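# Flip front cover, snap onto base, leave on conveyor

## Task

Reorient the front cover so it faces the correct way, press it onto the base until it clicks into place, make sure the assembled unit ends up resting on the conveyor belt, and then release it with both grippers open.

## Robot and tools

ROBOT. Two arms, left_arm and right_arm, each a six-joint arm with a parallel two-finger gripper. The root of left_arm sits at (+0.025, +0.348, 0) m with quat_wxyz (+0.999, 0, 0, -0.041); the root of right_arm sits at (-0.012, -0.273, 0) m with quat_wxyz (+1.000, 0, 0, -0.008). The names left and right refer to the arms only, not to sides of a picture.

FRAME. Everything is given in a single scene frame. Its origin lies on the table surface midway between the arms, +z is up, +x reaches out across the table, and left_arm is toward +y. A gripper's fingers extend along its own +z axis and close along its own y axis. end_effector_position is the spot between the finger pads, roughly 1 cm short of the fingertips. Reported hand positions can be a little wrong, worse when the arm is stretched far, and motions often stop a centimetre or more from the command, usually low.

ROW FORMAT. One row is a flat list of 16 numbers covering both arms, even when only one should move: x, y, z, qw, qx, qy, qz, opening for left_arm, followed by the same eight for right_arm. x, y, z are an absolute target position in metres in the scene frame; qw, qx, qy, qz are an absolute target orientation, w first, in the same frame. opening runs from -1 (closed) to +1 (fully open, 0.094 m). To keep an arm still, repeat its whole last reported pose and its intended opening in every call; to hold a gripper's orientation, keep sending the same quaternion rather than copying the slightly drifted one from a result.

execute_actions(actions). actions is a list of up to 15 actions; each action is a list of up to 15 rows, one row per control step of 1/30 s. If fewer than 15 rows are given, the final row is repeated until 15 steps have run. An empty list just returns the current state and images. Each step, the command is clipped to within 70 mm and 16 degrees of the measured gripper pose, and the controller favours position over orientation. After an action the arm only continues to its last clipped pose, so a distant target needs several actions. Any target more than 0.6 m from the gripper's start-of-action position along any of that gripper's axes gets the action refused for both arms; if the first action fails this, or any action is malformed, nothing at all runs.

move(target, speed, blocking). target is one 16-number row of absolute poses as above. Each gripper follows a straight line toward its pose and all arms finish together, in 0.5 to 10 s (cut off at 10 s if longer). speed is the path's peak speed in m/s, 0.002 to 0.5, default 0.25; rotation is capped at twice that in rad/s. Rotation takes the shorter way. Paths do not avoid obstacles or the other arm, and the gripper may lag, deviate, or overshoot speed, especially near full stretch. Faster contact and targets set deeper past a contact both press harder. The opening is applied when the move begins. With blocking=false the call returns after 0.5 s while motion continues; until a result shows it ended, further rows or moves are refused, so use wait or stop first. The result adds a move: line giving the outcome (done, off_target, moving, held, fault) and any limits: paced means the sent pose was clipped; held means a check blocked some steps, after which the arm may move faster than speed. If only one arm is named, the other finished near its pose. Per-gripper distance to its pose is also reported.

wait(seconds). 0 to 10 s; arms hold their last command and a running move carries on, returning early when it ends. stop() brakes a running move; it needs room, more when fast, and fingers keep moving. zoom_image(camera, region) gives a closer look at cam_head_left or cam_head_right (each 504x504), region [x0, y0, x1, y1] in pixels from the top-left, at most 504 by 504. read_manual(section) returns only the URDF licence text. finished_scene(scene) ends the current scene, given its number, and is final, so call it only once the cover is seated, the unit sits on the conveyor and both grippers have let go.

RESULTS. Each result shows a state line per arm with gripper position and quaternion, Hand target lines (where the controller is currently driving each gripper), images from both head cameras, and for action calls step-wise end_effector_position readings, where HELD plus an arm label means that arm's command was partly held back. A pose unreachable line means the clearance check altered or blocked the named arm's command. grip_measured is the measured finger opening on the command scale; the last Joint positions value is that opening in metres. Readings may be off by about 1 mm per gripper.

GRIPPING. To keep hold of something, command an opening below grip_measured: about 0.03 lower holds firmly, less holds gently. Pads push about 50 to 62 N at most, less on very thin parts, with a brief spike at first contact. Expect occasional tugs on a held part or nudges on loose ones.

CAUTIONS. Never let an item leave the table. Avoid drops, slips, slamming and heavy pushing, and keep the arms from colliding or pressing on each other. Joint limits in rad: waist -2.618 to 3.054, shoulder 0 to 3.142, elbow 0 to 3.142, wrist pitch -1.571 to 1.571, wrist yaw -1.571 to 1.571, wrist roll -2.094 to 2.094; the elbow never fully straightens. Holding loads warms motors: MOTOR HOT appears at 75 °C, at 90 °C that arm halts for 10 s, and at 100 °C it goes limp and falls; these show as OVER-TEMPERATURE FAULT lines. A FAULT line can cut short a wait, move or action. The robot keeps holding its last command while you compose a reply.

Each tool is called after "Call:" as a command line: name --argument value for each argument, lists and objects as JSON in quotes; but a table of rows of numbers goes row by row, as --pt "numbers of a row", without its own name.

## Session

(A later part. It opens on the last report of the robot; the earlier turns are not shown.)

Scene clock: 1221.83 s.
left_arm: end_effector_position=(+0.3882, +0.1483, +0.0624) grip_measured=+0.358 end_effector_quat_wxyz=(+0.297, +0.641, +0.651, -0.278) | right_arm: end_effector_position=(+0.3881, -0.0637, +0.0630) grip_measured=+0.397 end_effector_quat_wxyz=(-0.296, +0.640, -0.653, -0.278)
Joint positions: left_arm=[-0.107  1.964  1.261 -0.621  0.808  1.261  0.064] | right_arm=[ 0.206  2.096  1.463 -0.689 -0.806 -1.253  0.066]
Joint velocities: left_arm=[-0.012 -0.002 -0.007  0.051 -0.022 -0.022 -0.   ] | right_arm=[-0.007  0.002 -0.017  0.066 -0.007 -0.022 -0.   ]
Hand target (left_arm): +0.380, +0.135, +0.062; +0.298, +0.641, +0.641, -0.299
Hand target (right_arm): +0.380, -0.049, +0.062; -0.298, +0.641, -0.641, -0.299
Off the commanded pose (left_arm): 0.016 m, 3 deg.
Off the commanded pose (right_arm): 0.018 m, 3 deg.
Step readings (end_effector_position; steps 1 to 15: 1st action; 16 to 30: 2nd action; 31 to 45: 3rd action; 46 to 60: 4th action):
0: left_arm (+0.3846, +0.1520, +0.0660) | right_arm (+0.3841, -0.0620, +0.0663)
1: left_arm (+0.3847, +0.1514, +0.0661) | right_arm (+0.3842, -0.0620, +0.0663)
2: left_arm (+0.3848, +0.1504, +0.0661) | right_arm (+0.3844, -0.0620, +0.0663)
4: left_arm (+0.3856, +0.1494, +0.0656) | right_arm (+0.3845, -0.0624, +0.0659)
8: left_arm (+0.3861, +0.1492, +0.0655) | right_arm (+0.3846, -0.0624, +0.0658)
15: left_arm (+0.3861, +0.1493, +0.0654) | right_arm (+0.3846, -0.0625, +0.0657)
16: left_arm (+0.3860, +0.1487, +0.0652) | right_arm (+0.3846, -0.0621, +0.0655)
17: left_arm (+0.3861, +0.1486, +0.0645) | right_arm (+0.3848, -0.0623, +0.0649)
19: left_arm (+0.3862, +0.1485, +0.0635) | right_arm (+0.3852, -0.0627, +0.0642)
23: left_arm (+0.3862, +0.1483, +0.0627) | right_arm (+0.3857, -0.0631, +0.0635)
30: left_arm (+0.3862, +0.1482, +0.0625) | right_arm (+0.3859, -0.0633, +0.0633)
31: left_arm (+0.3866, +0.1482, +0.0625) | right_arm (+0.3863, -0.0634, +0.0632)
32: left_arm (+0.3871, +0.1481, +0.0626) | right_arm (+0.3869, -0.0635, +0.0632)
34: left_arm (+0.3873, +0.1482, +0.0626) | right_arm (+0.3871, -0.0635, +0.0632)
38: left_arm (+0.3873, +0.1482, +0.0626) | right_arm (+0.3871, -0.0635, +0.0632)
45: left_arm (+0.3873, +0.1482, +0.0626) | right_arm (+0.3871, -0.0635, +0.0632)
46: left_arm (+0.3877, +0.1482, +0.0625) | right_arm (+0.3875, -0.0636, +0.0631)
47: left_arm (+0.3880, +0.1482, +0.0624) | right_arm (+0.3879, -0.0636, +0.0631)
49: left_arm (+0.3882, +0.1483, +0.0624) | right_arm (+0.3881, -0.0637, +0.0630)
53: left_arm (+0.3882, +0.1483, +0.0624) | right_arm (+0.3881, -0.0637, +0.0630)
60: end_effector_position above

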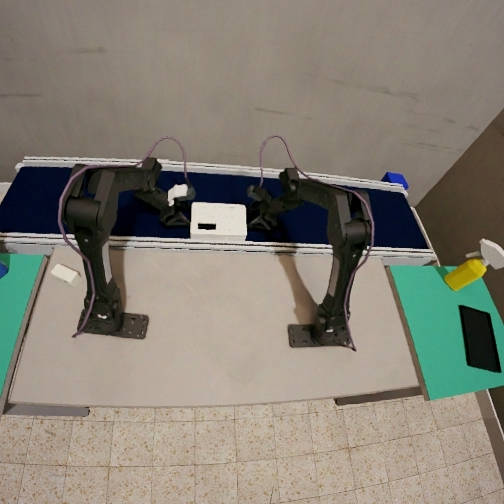

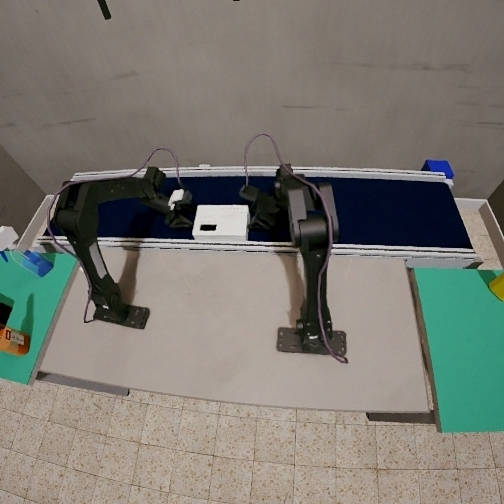

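The front ledge is gone and the tabs are centred in their slots. A little more pull, then release and press.

Call:
execute_actions --actions '[[[0.38,0.134,0.062,0.299,0.641,0.641,-0.299,0.48,0.38,-0.048,0.062,0.299,-0.641,0.641,0.299,0.48]],[[0.38,0.148,0.062,0.299,0.641,0.641,-0.299,0.48,0.38,-0.063,0.062,0.299,-0.641,0.641,0.299,0.48]],[[0.38,0.175,0.065,0.299,0.641,0.641,-0.299,0.48,0.38,-0.09,0.065,0.299,-0.641,0.641,0.299,0.48]]]'

Call:
move --target '[0.38,0.18,0.135,0.299,0.641,0.641,-0.299,-1,0.38,-0.095,0.135,0.299,-0.641,0.641,0.299,-1]' --speed 0.15

Call:
move --target '[0.425,0.105,0.115,0.03,0,0.997,-0.07,-1,0.42,-0.025,0.115,0.05,0,0.996,0.07,-1]' --speed 0.25

Call:
move --target '[0.422,0.105,0.04,0.03,0,0.997,-0.07,-1,0.417,-0.025,0.04,0.05,0,0.996,0.07,-1]' --speed 0.03

Scene clock: 1232.27 s.
left_arm: end_effector_position=(+0.3865, +0.1791, +0.0631) grip_measured=+0.478 end_effector_quat_wxyz=(+0.302, +0.640, +0.647, -0.282) | right_arm: end_effector_position=(+0.3873, -0.0935, +0.0647) grip_measured=+0.477 end_effector_quat_wxyz=(-0.304, +0.641, -0.645, -0.283)
Joint positions: left_arm=[-0.018  1.964  1.261 -0.711  0.841  1.39   0.069] | right_arm=[ 0.127  2.096  1.463 -0.768 -0.843 -1.377  0.069]
Joint velocities: left_arm=[ 0.002 -0.022  0.007 -0.051 -0.022 -0.022  0.   ] | right_arm=[-0.012 -0.002 -0.002 -0.081  0.007 -0.037 -0.   ]
Hand target (left_arm): +0.380, +0.175, +0.065; +0.300, +0.640, +0.641, -0.299
Hand target (right_arm): +0.380, -0.090, +0.065; -0.300, +0.640, -0.641, -0.299
Off the commanded pose (left_arm): 0.008 m, 2 deg.
Off the commanded pose (right_arm): 0.008 m, 2 deg.
Step readings (end_effector_position; steps 1 to 15: 1st action; 16 to 30: 2nd action; 31 to 45: 3rd action):
0: left_arm (+0.3882, +0.1483, +0.0624) | right_arm (+0.3881, -0.0637, +0.0630)
1: left_arm (+0.3886, +0.1483, +0.0624) | right_arm (+0.3885, -0.0637, +0.0629)
2: left_arm (+0.3895, +0.1483, +0.0624) | right_arm (+0.3890, -0.0637, +0.0630)
4: left_arm (+0.3898, +0.1484, +0.0623) | right_arm (+0.3892, -0.0637, +0.0630)
8: left_arm (+0.3899, +0.1484, +0.0623) | right_arm (+0.3892, -0.0637, +0.0630)
15: left_arm (+0.3899, +0.1484, +0.0623) | right_arm (+0.3892, -0.0637, +0.0630)
16: left_arm (+0.3902, +0.1490, +0.0624) | right_arm (+0.3894, -0.0642, +0.0631)
17: left_arm (+0.3902, +0.1489, +0.0629) | right_arm (+0.3893, -0.0640, +0.0637)
19: left_arm (+0.3901, +0.1489, +0.0634) | right_arm (+0.3892, -0.0637, +0.0643)
23: left_arm (+0.3900, +0.1487, +0.0638) | right_arm (+0.3891, -0.0635, +0.0648)
30: left_arm (+0.3899, +0.1486, +0.0639) | right_arm (+0.3890, -0.0635, +0.0650)
31: left_arm (+0.3897, +0.1506, +0.0644) | right_arm (+0.3888, -0.0654, +0.0652)
32: left_arm (+0.3892, +0.1546, +0.0646) | right_arm (+0.3882, -0.0689, +0.0656)
34: left_arm (+0.3912, +0.1671, +0.0643) | right_arm (+0.3899, -0.0800, +0.0655)
38: left_arm (+0.3912, +0.1795, +0.0632) | right_arm (+0.3912, -0.0938, +0.0647)
45: end_effector_position above

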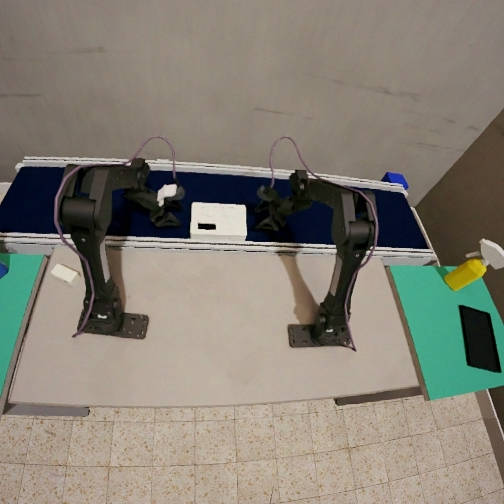

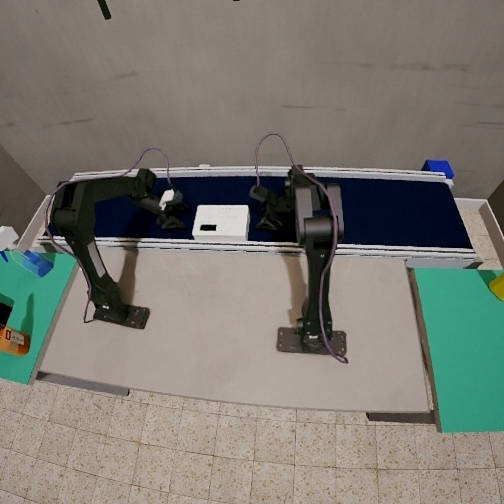

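Scene clock: 1233.40 s.
left_arm: end_effector_position=(+0.3796, +0.1792, +0.1238) grip_measured=-0.982 end_effector_quat_wxyz=(+0.288, +0.642, +0.646, -0.295) | right_arm: end_effector_position=(+0.3778, -0.0940, +0.1205) grip_measured=-0.979 end_effector_quat_wxyz=(-0.286, +0.641, -0.647, -0.299)
Joint positions: left_arm=[-0.018  1.896  1.425 -0.995  0.846  1.416  0.001] | right_arm=[ 0.127  2.043  1.618 -1.04  -0.848 -1.401  0.001]
Joint velocities: left_arm=[ 0.017 -0.012 -0.012 -0.051  0.007  0.037 -0.   ] | right_arm=[ 0.007  0.017 -0.022 -0.051  0.081 -0.022 -0.   ]
Hand target (left_arm): +0.381, +0.180, +0.135; +0.299, +0.641, +0.641, -0.299
Hand target (right_arm): +0.381, -0.095, +0.135; -0.299, +0.641, -0.641, -0.299
Off the commanded pose (left_arm): 0.011 m, 1 deg.
Off the commanded pose (right_arm): 0.015 m, 2 deg.
move: off_target (left_arm, right_arm)

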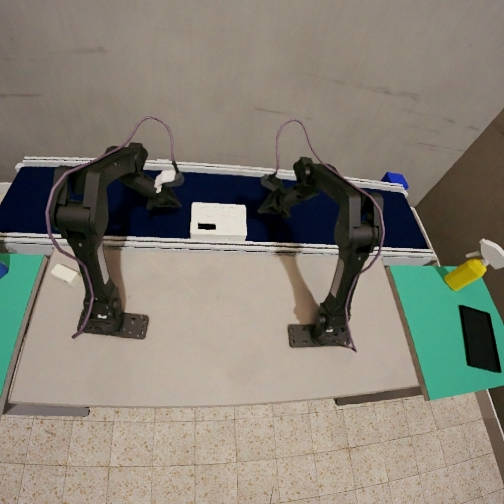

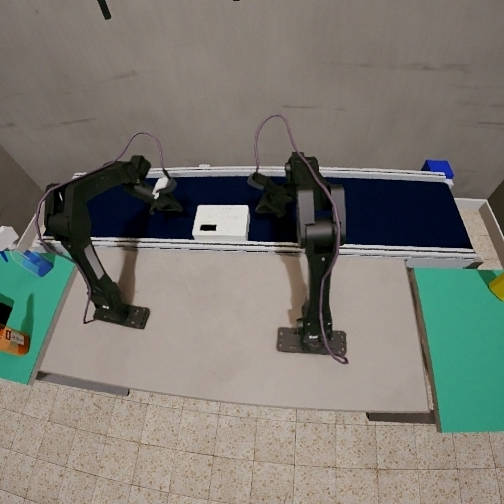

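Scene clock: 1237.50 s.
left_arm: end_effector_position=(+0.4249, +0.1057, +0.1162) grip_measured=-0.982 end_effector_quat_wxyz=(+0.031, +0.005, +0.997, -0.076) | right_arm: end_effector_position=(+0.4207, -0.0270, +0.1148) grip_measured=-0.979 end_effector_quat_wxyz=(+0.054, +0.001, +0.996, +0.074)
Joint positions: left_arm=[-0.425  2.25   2.159 -1.351  0.104 -0.505  0.001] | right_arm=[ 0.502  2.387  2.386 -1.405 -0.08   0.494  0.001]
Joint velocities: left_arm=[-0.007 -0.002  0.002 -0.037 -0.037 -0.037 -0.   ] | right_arm=[-0.002  0.012  0.007  0.007  0.022 -0.007 -0.   ]
Hand target (left_arm): +0.426, +0.105, +0.114; +0.029, +0.001, +0.997, -0.068
Hand target (right_arm): +0.421, -0.025, +0.114; +0.053, +0.001, +0.996, +0.069
Off the commanded pose (left_arm): 0.001 m, 1 deg.
Off the commanded pose (right_arm): 0.002 m, 1 deg.
move: done

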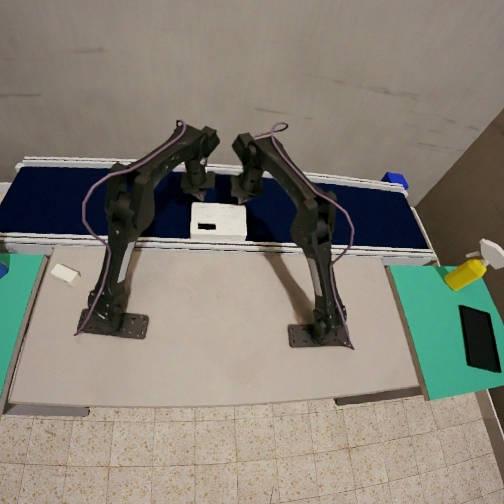

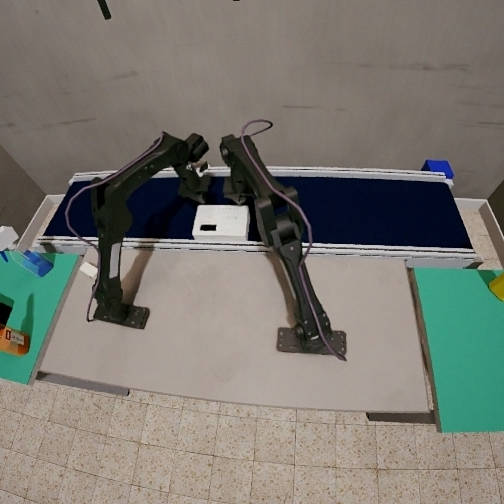

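Scene clock: 1240.27 s.
left_arm: end_effector_position=(+0.4226, +0.1070, +0.0764) grip_measured=-0.982 end_effector_quat_wxyz=(+0.045, +0.002, +0.995, -0.084) | right_arm: end_effector_position=(+0.4187, -0.0279, +0.0786) grip_measured=-0.979 end_effector_quat_wxyz=(+0.071, +0.000, +0.994, +0.083)
Joint positions: left_arm=[-0.425  2.189  1.897 -1.118  0.104 -0.512  0.001] | right_arm=[ 0.502  2.289  2.065 -1.143 -0.08   0.495  0.001]
Joint velocities: left_arm=[-0.012 -0.012 -0.007 -0.007  0.051 -0.007  0.001] | right_arm=[ 0.007 -0.012 -0.032 -0.007 -0.007 -0.081  0.001]
Hand target (left_arm): +0.419, +0.107, +0.042; +0.029, +0.000, +0.997, -0.069
Hand target (right_arm): +0.414, -0.027, +0.041; +0.049, -0.000, +0.996, +0.069
Off the commanded pose (left_arm): 0.036 m, 2 deg.
Off the commanded pose (right_arm): 0.039 m, 3 deg.
move: off_target (left_arm, right_arm)

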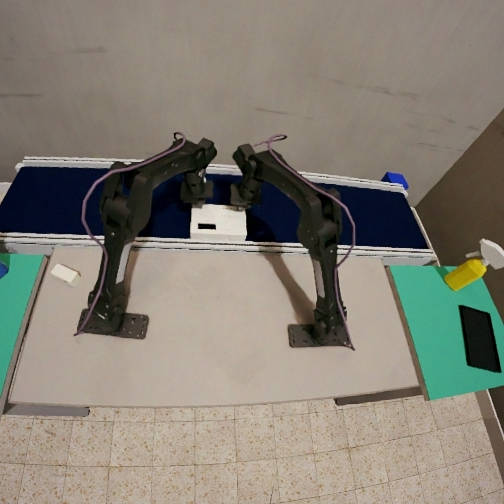

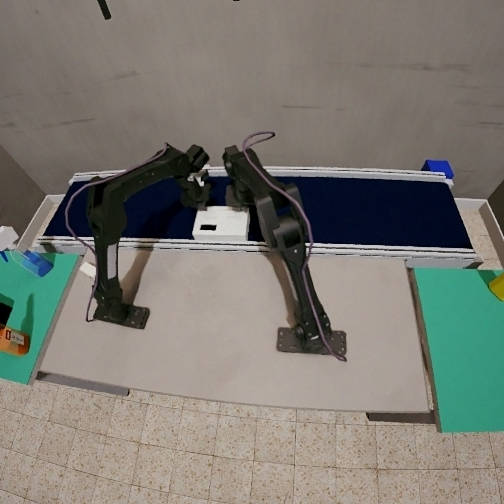

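It went down. One firmer press, then a comparison press at the front.

Call:
execute_actions --actions '[[[0.422,0.105,0.02,0.03,0,0.997,-0.07,-1,0.417,-0.025,0.02,0.05,0,0.996,0.07,-1]],[[0.40,0.11,0.11,0.03,0,0.997,-0.07,-1,0.40,-0.03,0.11,0.05,0,0.996,0.07,-1]],[[0.345,0.115,0.105,0.03,0,0.997,-0.07,-1,0.345,-0.03,0.105,0.05,0,0.996,0.07,-1]]]'

Call:
move --target '[0.345,0.115,0.04,0.03,0,0.997,-0.07,-1,0.345,-0.03,0.04,0.05,0,0.996,0.07,-1]' --speed 0.04

Call:
move --target '[0.33,0.2,0.15,0.03,0,0.997,-0.07,-1,0.33,-0.15,0.15,0.05,0,0.996,0.07,-1]' --speed 0.15

Call:
zoom_image --camera "cam_head_right" --region '[180,190,270,250]'

Scene clock: 1251.00 s.
left_arm: end_effector_position=(+0.3430, +0.1112, +0.1054) grip_measured=-0.982 end_effector_quat_wxyz=(+0.021, +0.009, +0.997, -0.071) | right_arm: end_effector_position=(+0.3418, -0.0270, +0.1007) grip_measured=-0.979 end_effector_quat_wxyz=(+0.036, -0.007, +0.997, +0.066)
Joint positions: left_arm=[-0.518  1.942  1.65  -1.164  0.094 -0.589  0.001] | right_arm=[ 0.591  2.071  1.816 -1.184 -0.072  0.566  0.001]
Joint velocities: left_arm=[ 0.007 -0.002 -0.007  0.066 -0.022  0.066 -0.   ] | right_arm=[ 0.002 -0.002 -0.022  0.007  0.081  0.007  0.   ]
Hand target (left_arm): +0.345, +0.114, +0.106; +0.030, +0.000, +0.997, -0.070
Hand target (right_arm): +0.345, -0.030, +0.105; +0.049, -0.000, +0.996, +0.070
Off the commanded pose (left_arm): 0.004 m, 1 deg.
Off the commanded pose (right_arm): 0.006 m, 2 deg.
Step readings (end_effector_position; steps 1 to 15: 1st action; 16 to 30: 2nd action; 31 to 45: 3rd action):
0: left_arm (+0.4226, +0.1070, +0.0764) | right_arm (+0.4186, -0.0280, +0.0785)
1: left_arm (+0.4224, +0.1071, +0.0752) | right_arm (+0.4186, -0.0280, +0.0775)
2: left_arm (+0.4224, +0.1071, +0.0755) | right_arm (+0.4185, -0.0280, +0.0776)
4: left_arm (+0.4224, +0.1071, +0.0754) | right_arm (+0.4186, -0.0280, +0.0775)
8: left_arm (+0.4225, +0.1070, +0.0754) | right_arm (+0.4186, -0.0279, +0.0777)
15: left_arm (+0.4225, +0.1070, +0.0754) | right_arm (+0.4186, -0.0279, +0.0777)
16: left_arm (+0.4217, +0.1072, +0.0814) | right_arm (+0.4180, -0.0281, +0.0836)
17: left_arm (+0.4186, +0.1080, +0.0842) | right_arm (+0.4160, -0.0288, +0.0868)
19: left_arm (+0.4137, +0.1070, +0.0924) | right_arm (+0.4127, -0.0285, +0.0961)
23: left_arm (+0.4078, +0.1050, +0.1016) | right_arm (+0.4096, -0.0267, +0.1086)
30: left_arm (+0.4008, +0.1089, +0.1009) | right_arm (+0.4012, -0.0311, +0.1082)
31: left_arm (+0.3978, +0.1088, +0.0995) | right_arm (+0.3978, -0.0311, +0.1059)
32: left_arm (+0.3860, +0.1128, +0.0964) | right_arm (+0.3857, -0.0344, +0.1016)
34: left_arm (+0.3559, +0.1191, +0.0942) | right_arm (+0.3558, -0.0386, +0.0947)
38: left_arm (+0.3374, +0.1149, +0.1019) | right_arm (+0.3334, -0.0326, +0.0950)
45: end_effector_position above

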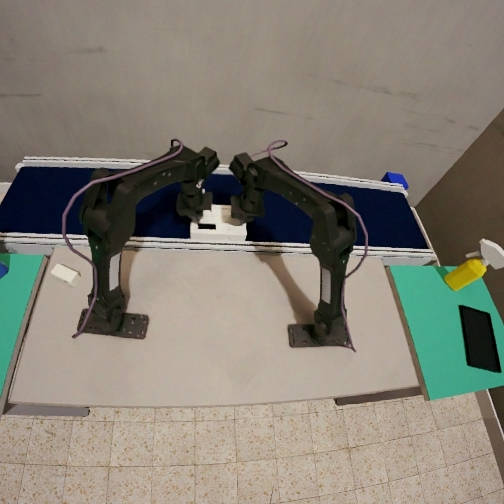

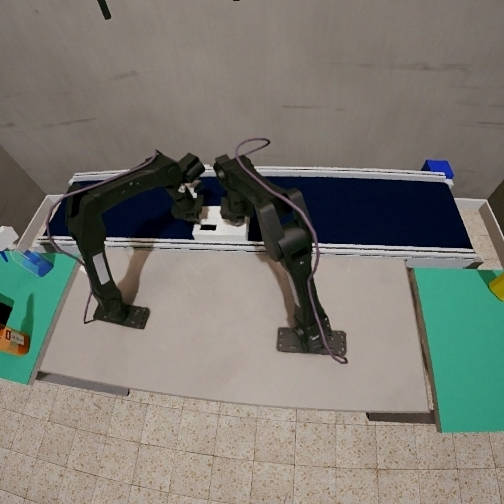

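Scene clock: 1252.87 s.
left_arm: end_effector_position=(+0.3418, +0.1120, +0.0761) grip_measured=-0.982 end_effector_quat_wxyz=(+0.040, +0.009, +0.996, -0.084) | right_arm: end_effector_position=(+0.3418, -0.0270, +0.0776) grip_measured=-0.979 end_effector_quat_wxyz=(+0.063, -0.007, +0.995, +0.083)
Joint positions: left_arm=[-0.518  1.908  1.48  -0.982  0.094 -0.591  0.001] | right_arm=[ 0.591  2.014  1.63  -0.99  -0.072  0.568  0.001]
Joint velocities: left_arm=[-0.002 -0.012 -0.012  0.007 -0.022  0.051  0.001] | right_arm=[-0.007  0.012 -0.002  0.007 -0.037  0.081  0.   ]
Hand target (left_arm): +0.342, +0.117, +0.042; +0.029, +0.000, +0.997, -0.069
Hand target (right_arm): +0.342, -0.032, +0.042; +0.049, -0.000, +0.996, +0.070
Off the commanded pose (left_arm): 0.036 m, 2 deg.
Off the commanded pose (right_arm): 0.038 m, 2 deg.
move: off_target (left_arm, right_arm)

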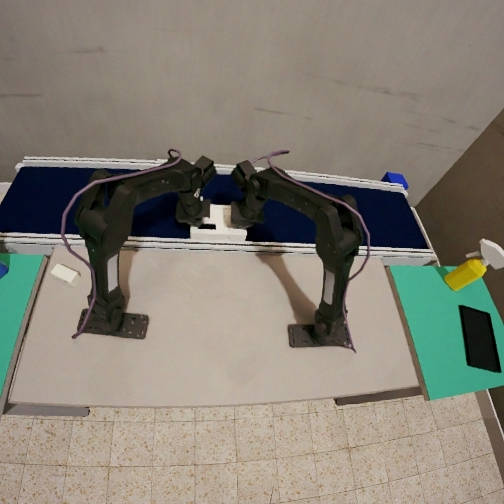

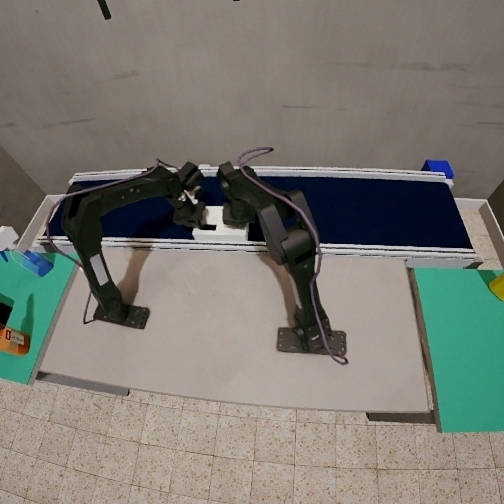

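Scene clock: 1254.40 s.
left_arm: end_effector_position=(+0.3294, +0.2003, +0.1393) grip_measured=-0.982 end_effector_quat_wxyz=(+0.021, -0.005, +0.998, -0.062) | right_arm: end_effector_position=(+0.3313, -0.1488, +0.1384) grip_measured=-0.979 end_effector_quat_wxyz=(+0.040, +0.004, +0.997, +0.066)
Joint positions: left_arm=[-0.321  1.738  1.526 -1.271  0.098 -0.418  0.001] | right_arm=[ 0.31   1.817  1.615 -1.252 -0.103  0.309  0.001]
Joint velocities: left_arm=[-0.002 -0.022  0.012 -0.007 -0.051 -0.022 -0.001] | right_arm=[-0.002 -0.007 -0.007  0.022 -0.022  0.007 -0.   ]
Hand target (left_arm): +0.330, +0.200, +0.151; +0.029, +0.000, +0.997, -0.071
Hand target (right_arm): +0.330, -0.149, +0.150; +0.050, +0.000, +0.996, +0.071
Off the commanded pose (left_arm): 0.011 m, 2 deg.
Off the commanded pose (right_arm): 0.012 m, 1 deg.
move: off_target (left_arm, right_arm)

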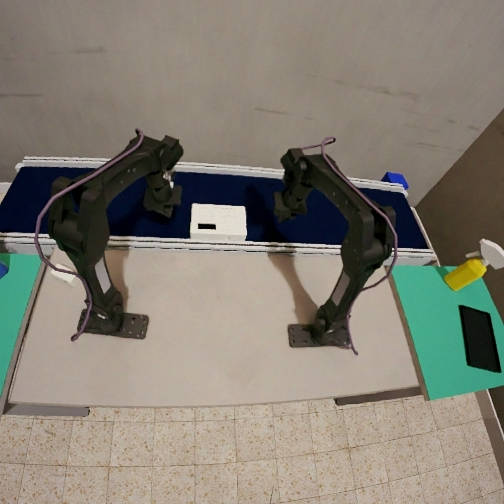

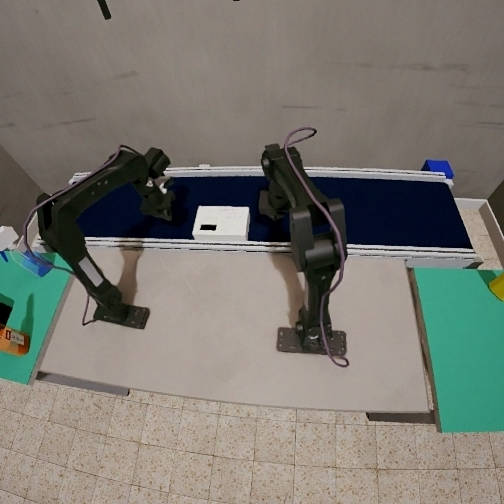

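Region (180, 190, 270, 250) of cam_head_right's 504x504 image, scaled by 5.600, with more detail than that image has.

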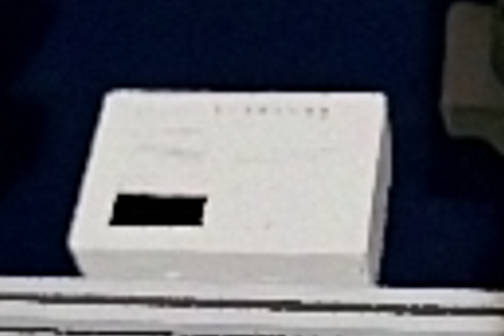

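Call:
move --target '[0.28,0.045,0.11,0.1,0,0.995,0,0.2,0.33,-0.2,0.15,0.05,0,0.996,0.07,-1]'

Call:
move --target '[0.285,0.045,0.062,0.1,0,0.995,0,0.2,0.33,-0.2,0.15,0.05,0,0.996,0.07,-1]' --speed 0.1

Call:
move --target '[0.35,0.045,0.065,0.1,0,0.995,0,0.2,0.33,-0.2,0.15,0.05,0,0.996,0.07,-1]' --speed 0.05

Call:
move --target '[0.27,0.12,0.12,0.1,0,0.995,0,0.2,0.33,-0.2,0.15,0.05,0,0.996,0.07,-1]'

Scene clock: 1263.93 s.
left_arm: end_effector_position=(+0.2740, +0.0441, +0.1079) grip_measured=+0.198 end_effector_quat_wxyz=(+0.094, +0.010, +0.996, -0.004) | right_arm: end_effector_position=(+0.3382, -0.1979, +0.1467) grip_measured=-0.979 end_effector_quat_wxyz=(+0.053, +0.002, +0.996, +0.069)
Joint positions: left_arm=[-0.872  1.924  1.63  -1.16  -0.147 -0.926  0.056] | right_arm=[ 0.165  1.782  1.602 -1.265 -0.12   0.161  0.001]
Joint velocities: left_arm=[-0.012  0.002  0.012  0.007 -0.022 -0.066  0.   ] | right_arm=[-0.017  0.002  0.012 -0.007  0.022 -0.022 -0.002]
Hand target (left_arm): +0.281, +0.044, +0.109; +0.102, +0.000, +0.995, +0.002
Hand target (right_arm): +0.330, -0.200, +0.150; +0.050, +0.000, +0.996, +0.071
Off the commanded pose (left_arm): 0.006 m, 1 deg.
Off the commanded pose (right_arm): 0.009 m, 0 deg.
move: done

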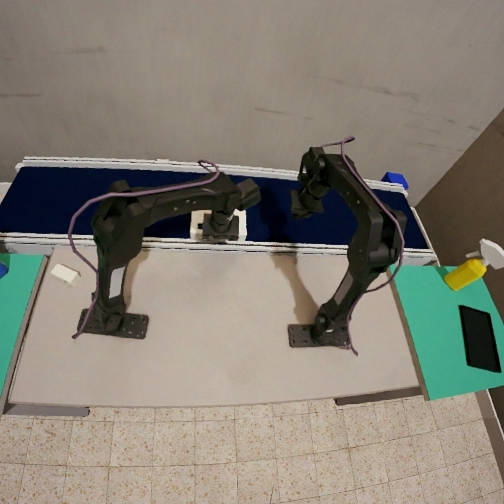

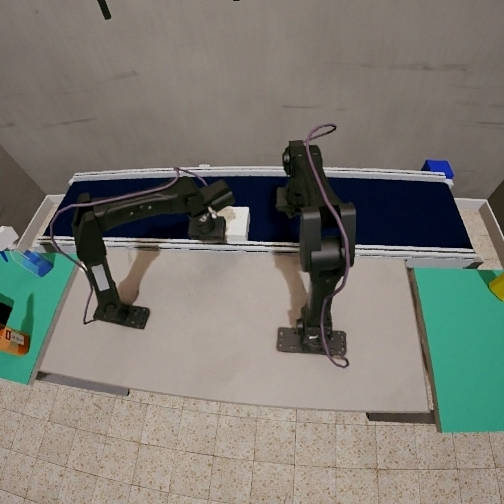

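Scene clock: 1264.97 s.
left_arm: end_effector_position=(+0.2818, +0.0413, +0.0694) grip_measured=+0.198 end_effector_quat_wxyz=(+0.099, +0.004, +0.995, -0.010) | right_arm: end_effector_position=(+0.3382, -0.1979, +0.1467) grip_measured=-0.979 end_effector_quat_wxyz=(+0.053, +0.002, +0.996, +0.069)
Joint positions: left_arm=[-0.86   1.955  1.517 -1.    -0.148 -0.926  0.056] | right_arm=[ 0.165  1.782  1.602 -1.265 -0.12   0.16   0.001]
Joint velocities: left_arm=[ 0.012  0.002 -0.012  0.022 -0.022 -0.095 -0.001] | right_arm=[ 0.012  0.007 -0.017 -0.051 -0.022 -0.037  0.001]
Hand target (left_arm): +0.285, +0.046, +0.062; +0.100, -0.000, +0.995, +0.000
Hand target (right_arm): +0.330, -0.200, +0.150; +0.050, -0.000, +0.996, +0.070
Off the commanded pose (left_arm): 0.009 m, 1 deg.
Off the commanded pose (right_arm): 0.009 m, 0 deg.
move: done

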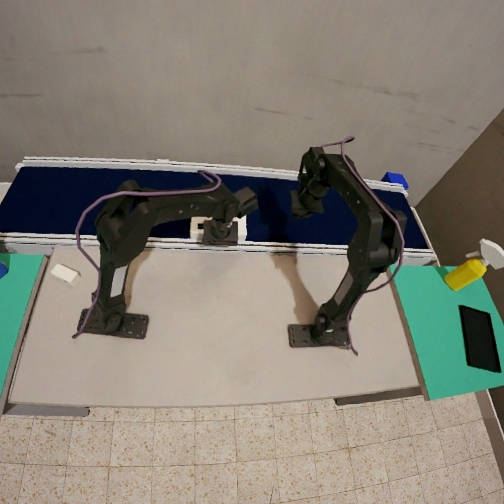

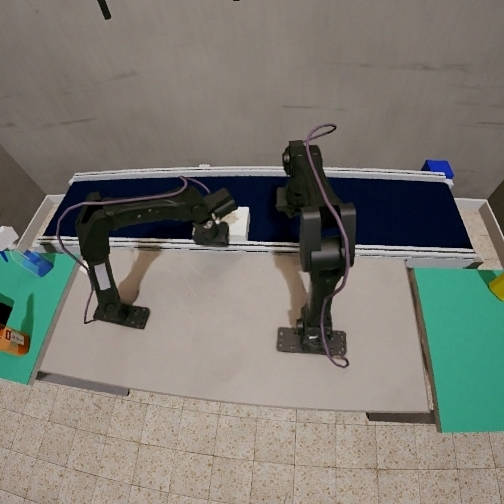

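Scene clock: 1266.63 s.
left_arm: end_effector_position=(+0.3452, +0.0448, +0.0658) grip_measured=+0.198 end_effector_quat_wxyz=(+0.101, -0.003, +0.995, -0.006) | right_arm: end_effector_position=(+0.3382, -0.1979, +0.1467) grip_measured=-0.979 end_effector_quat_wxyz=(+0.053, +0.002, +0.996, +0.069)
Joint positions: left_arm=[-0.734  2.104  1.72  -1.039 -0.139 -0.813  0.056] | right_arm=[ 0.165  1.782  1.602 -1.265 -0.12   0.16   0.001]
Joint velocities: left_arm=[ 0.022  0.002 -0.002  0.051  0.007  0.037 -0.001] | right_arm=[-0.012 -0.007  0.012  0.022  0.051  0.022 -0.   ]
Hand target (left_arm): +0.350, +0.046, +0.064; +0.100, -0.000, +0.995, -0.001
Hand target (right_arm): +0.330, -0.200, +0.150; +0.050, +0.000, +0.996, +0.070
Off the commanded pose (left_arm): 0.005 m, 1 deg.
Off the commanded pose (right_arm): 0.009 m, 0 deg.
move: done

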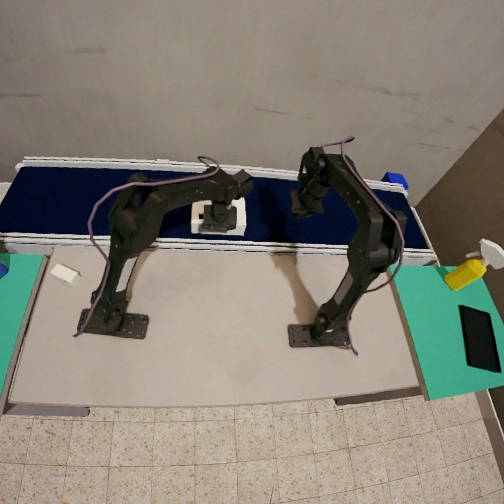

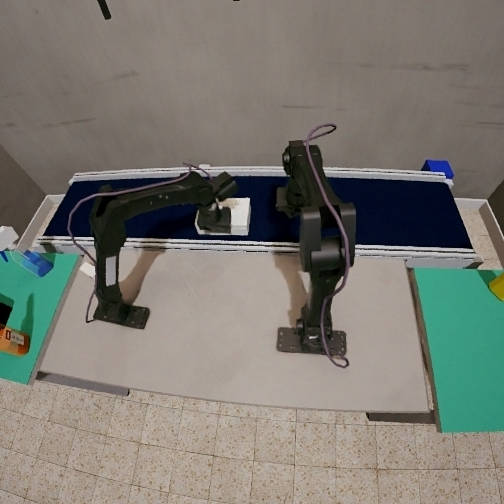

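Scene clock: 1267.70 s.
left_arm: end_effector_position=(+0.2763, +0.1129, +0.1232) grip_measured=+0.198 end_effector_quat_wxyz=(+0.104, +0.002, +0.994, -0.011) | right_arm: end_effector_position=(+0.3382, -0.1979, +0.1467) grip_measured=-0.979 end_effector_quat_wxyz=(+0.053, +0.002, +0.996, +0.069)
Joint positions: left_arm=[-0.745  1.693  1.398 -1.117 -0.139 -0.813  0.056] | right_arm=[ 0.165  1.782  1.602 -1.265 -0.12   0.16   0.001]
Joint velocities: left_arm=[-0.002 -0.002  0.007 -0.037 -0.007 -0.022 -0.   ] | right_arm=[ 0.012 -0.002 -0.027  0.022  0.007  0.022 -0.001]
Hand target (left_arm): +0.270, +0.119, +0.121; +0.100, +0.000, +0.995, +0.000
Hand target (right_arm): +0.330, -0.200, +0.150; +0.050, +0.000, +0.996, +0.070
Off the commanded pose (left_arm): 0.010 m, 1 deg.
Off the commanded pose (right_arm): 0.009 m, 0 deg.
move: done

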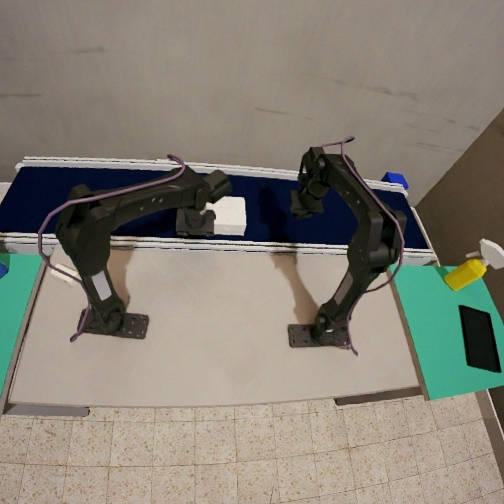

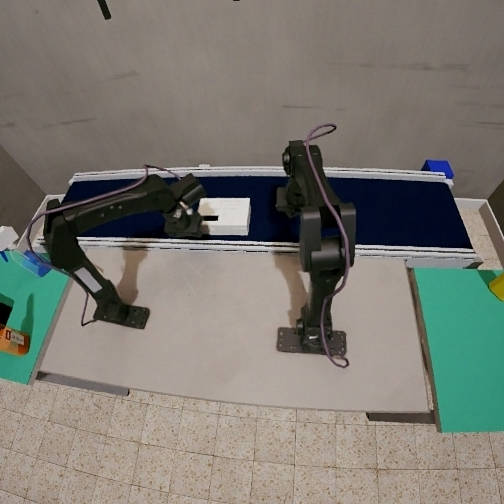

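Call:
finished_scene --scene 1

The scene is finished: the task was done.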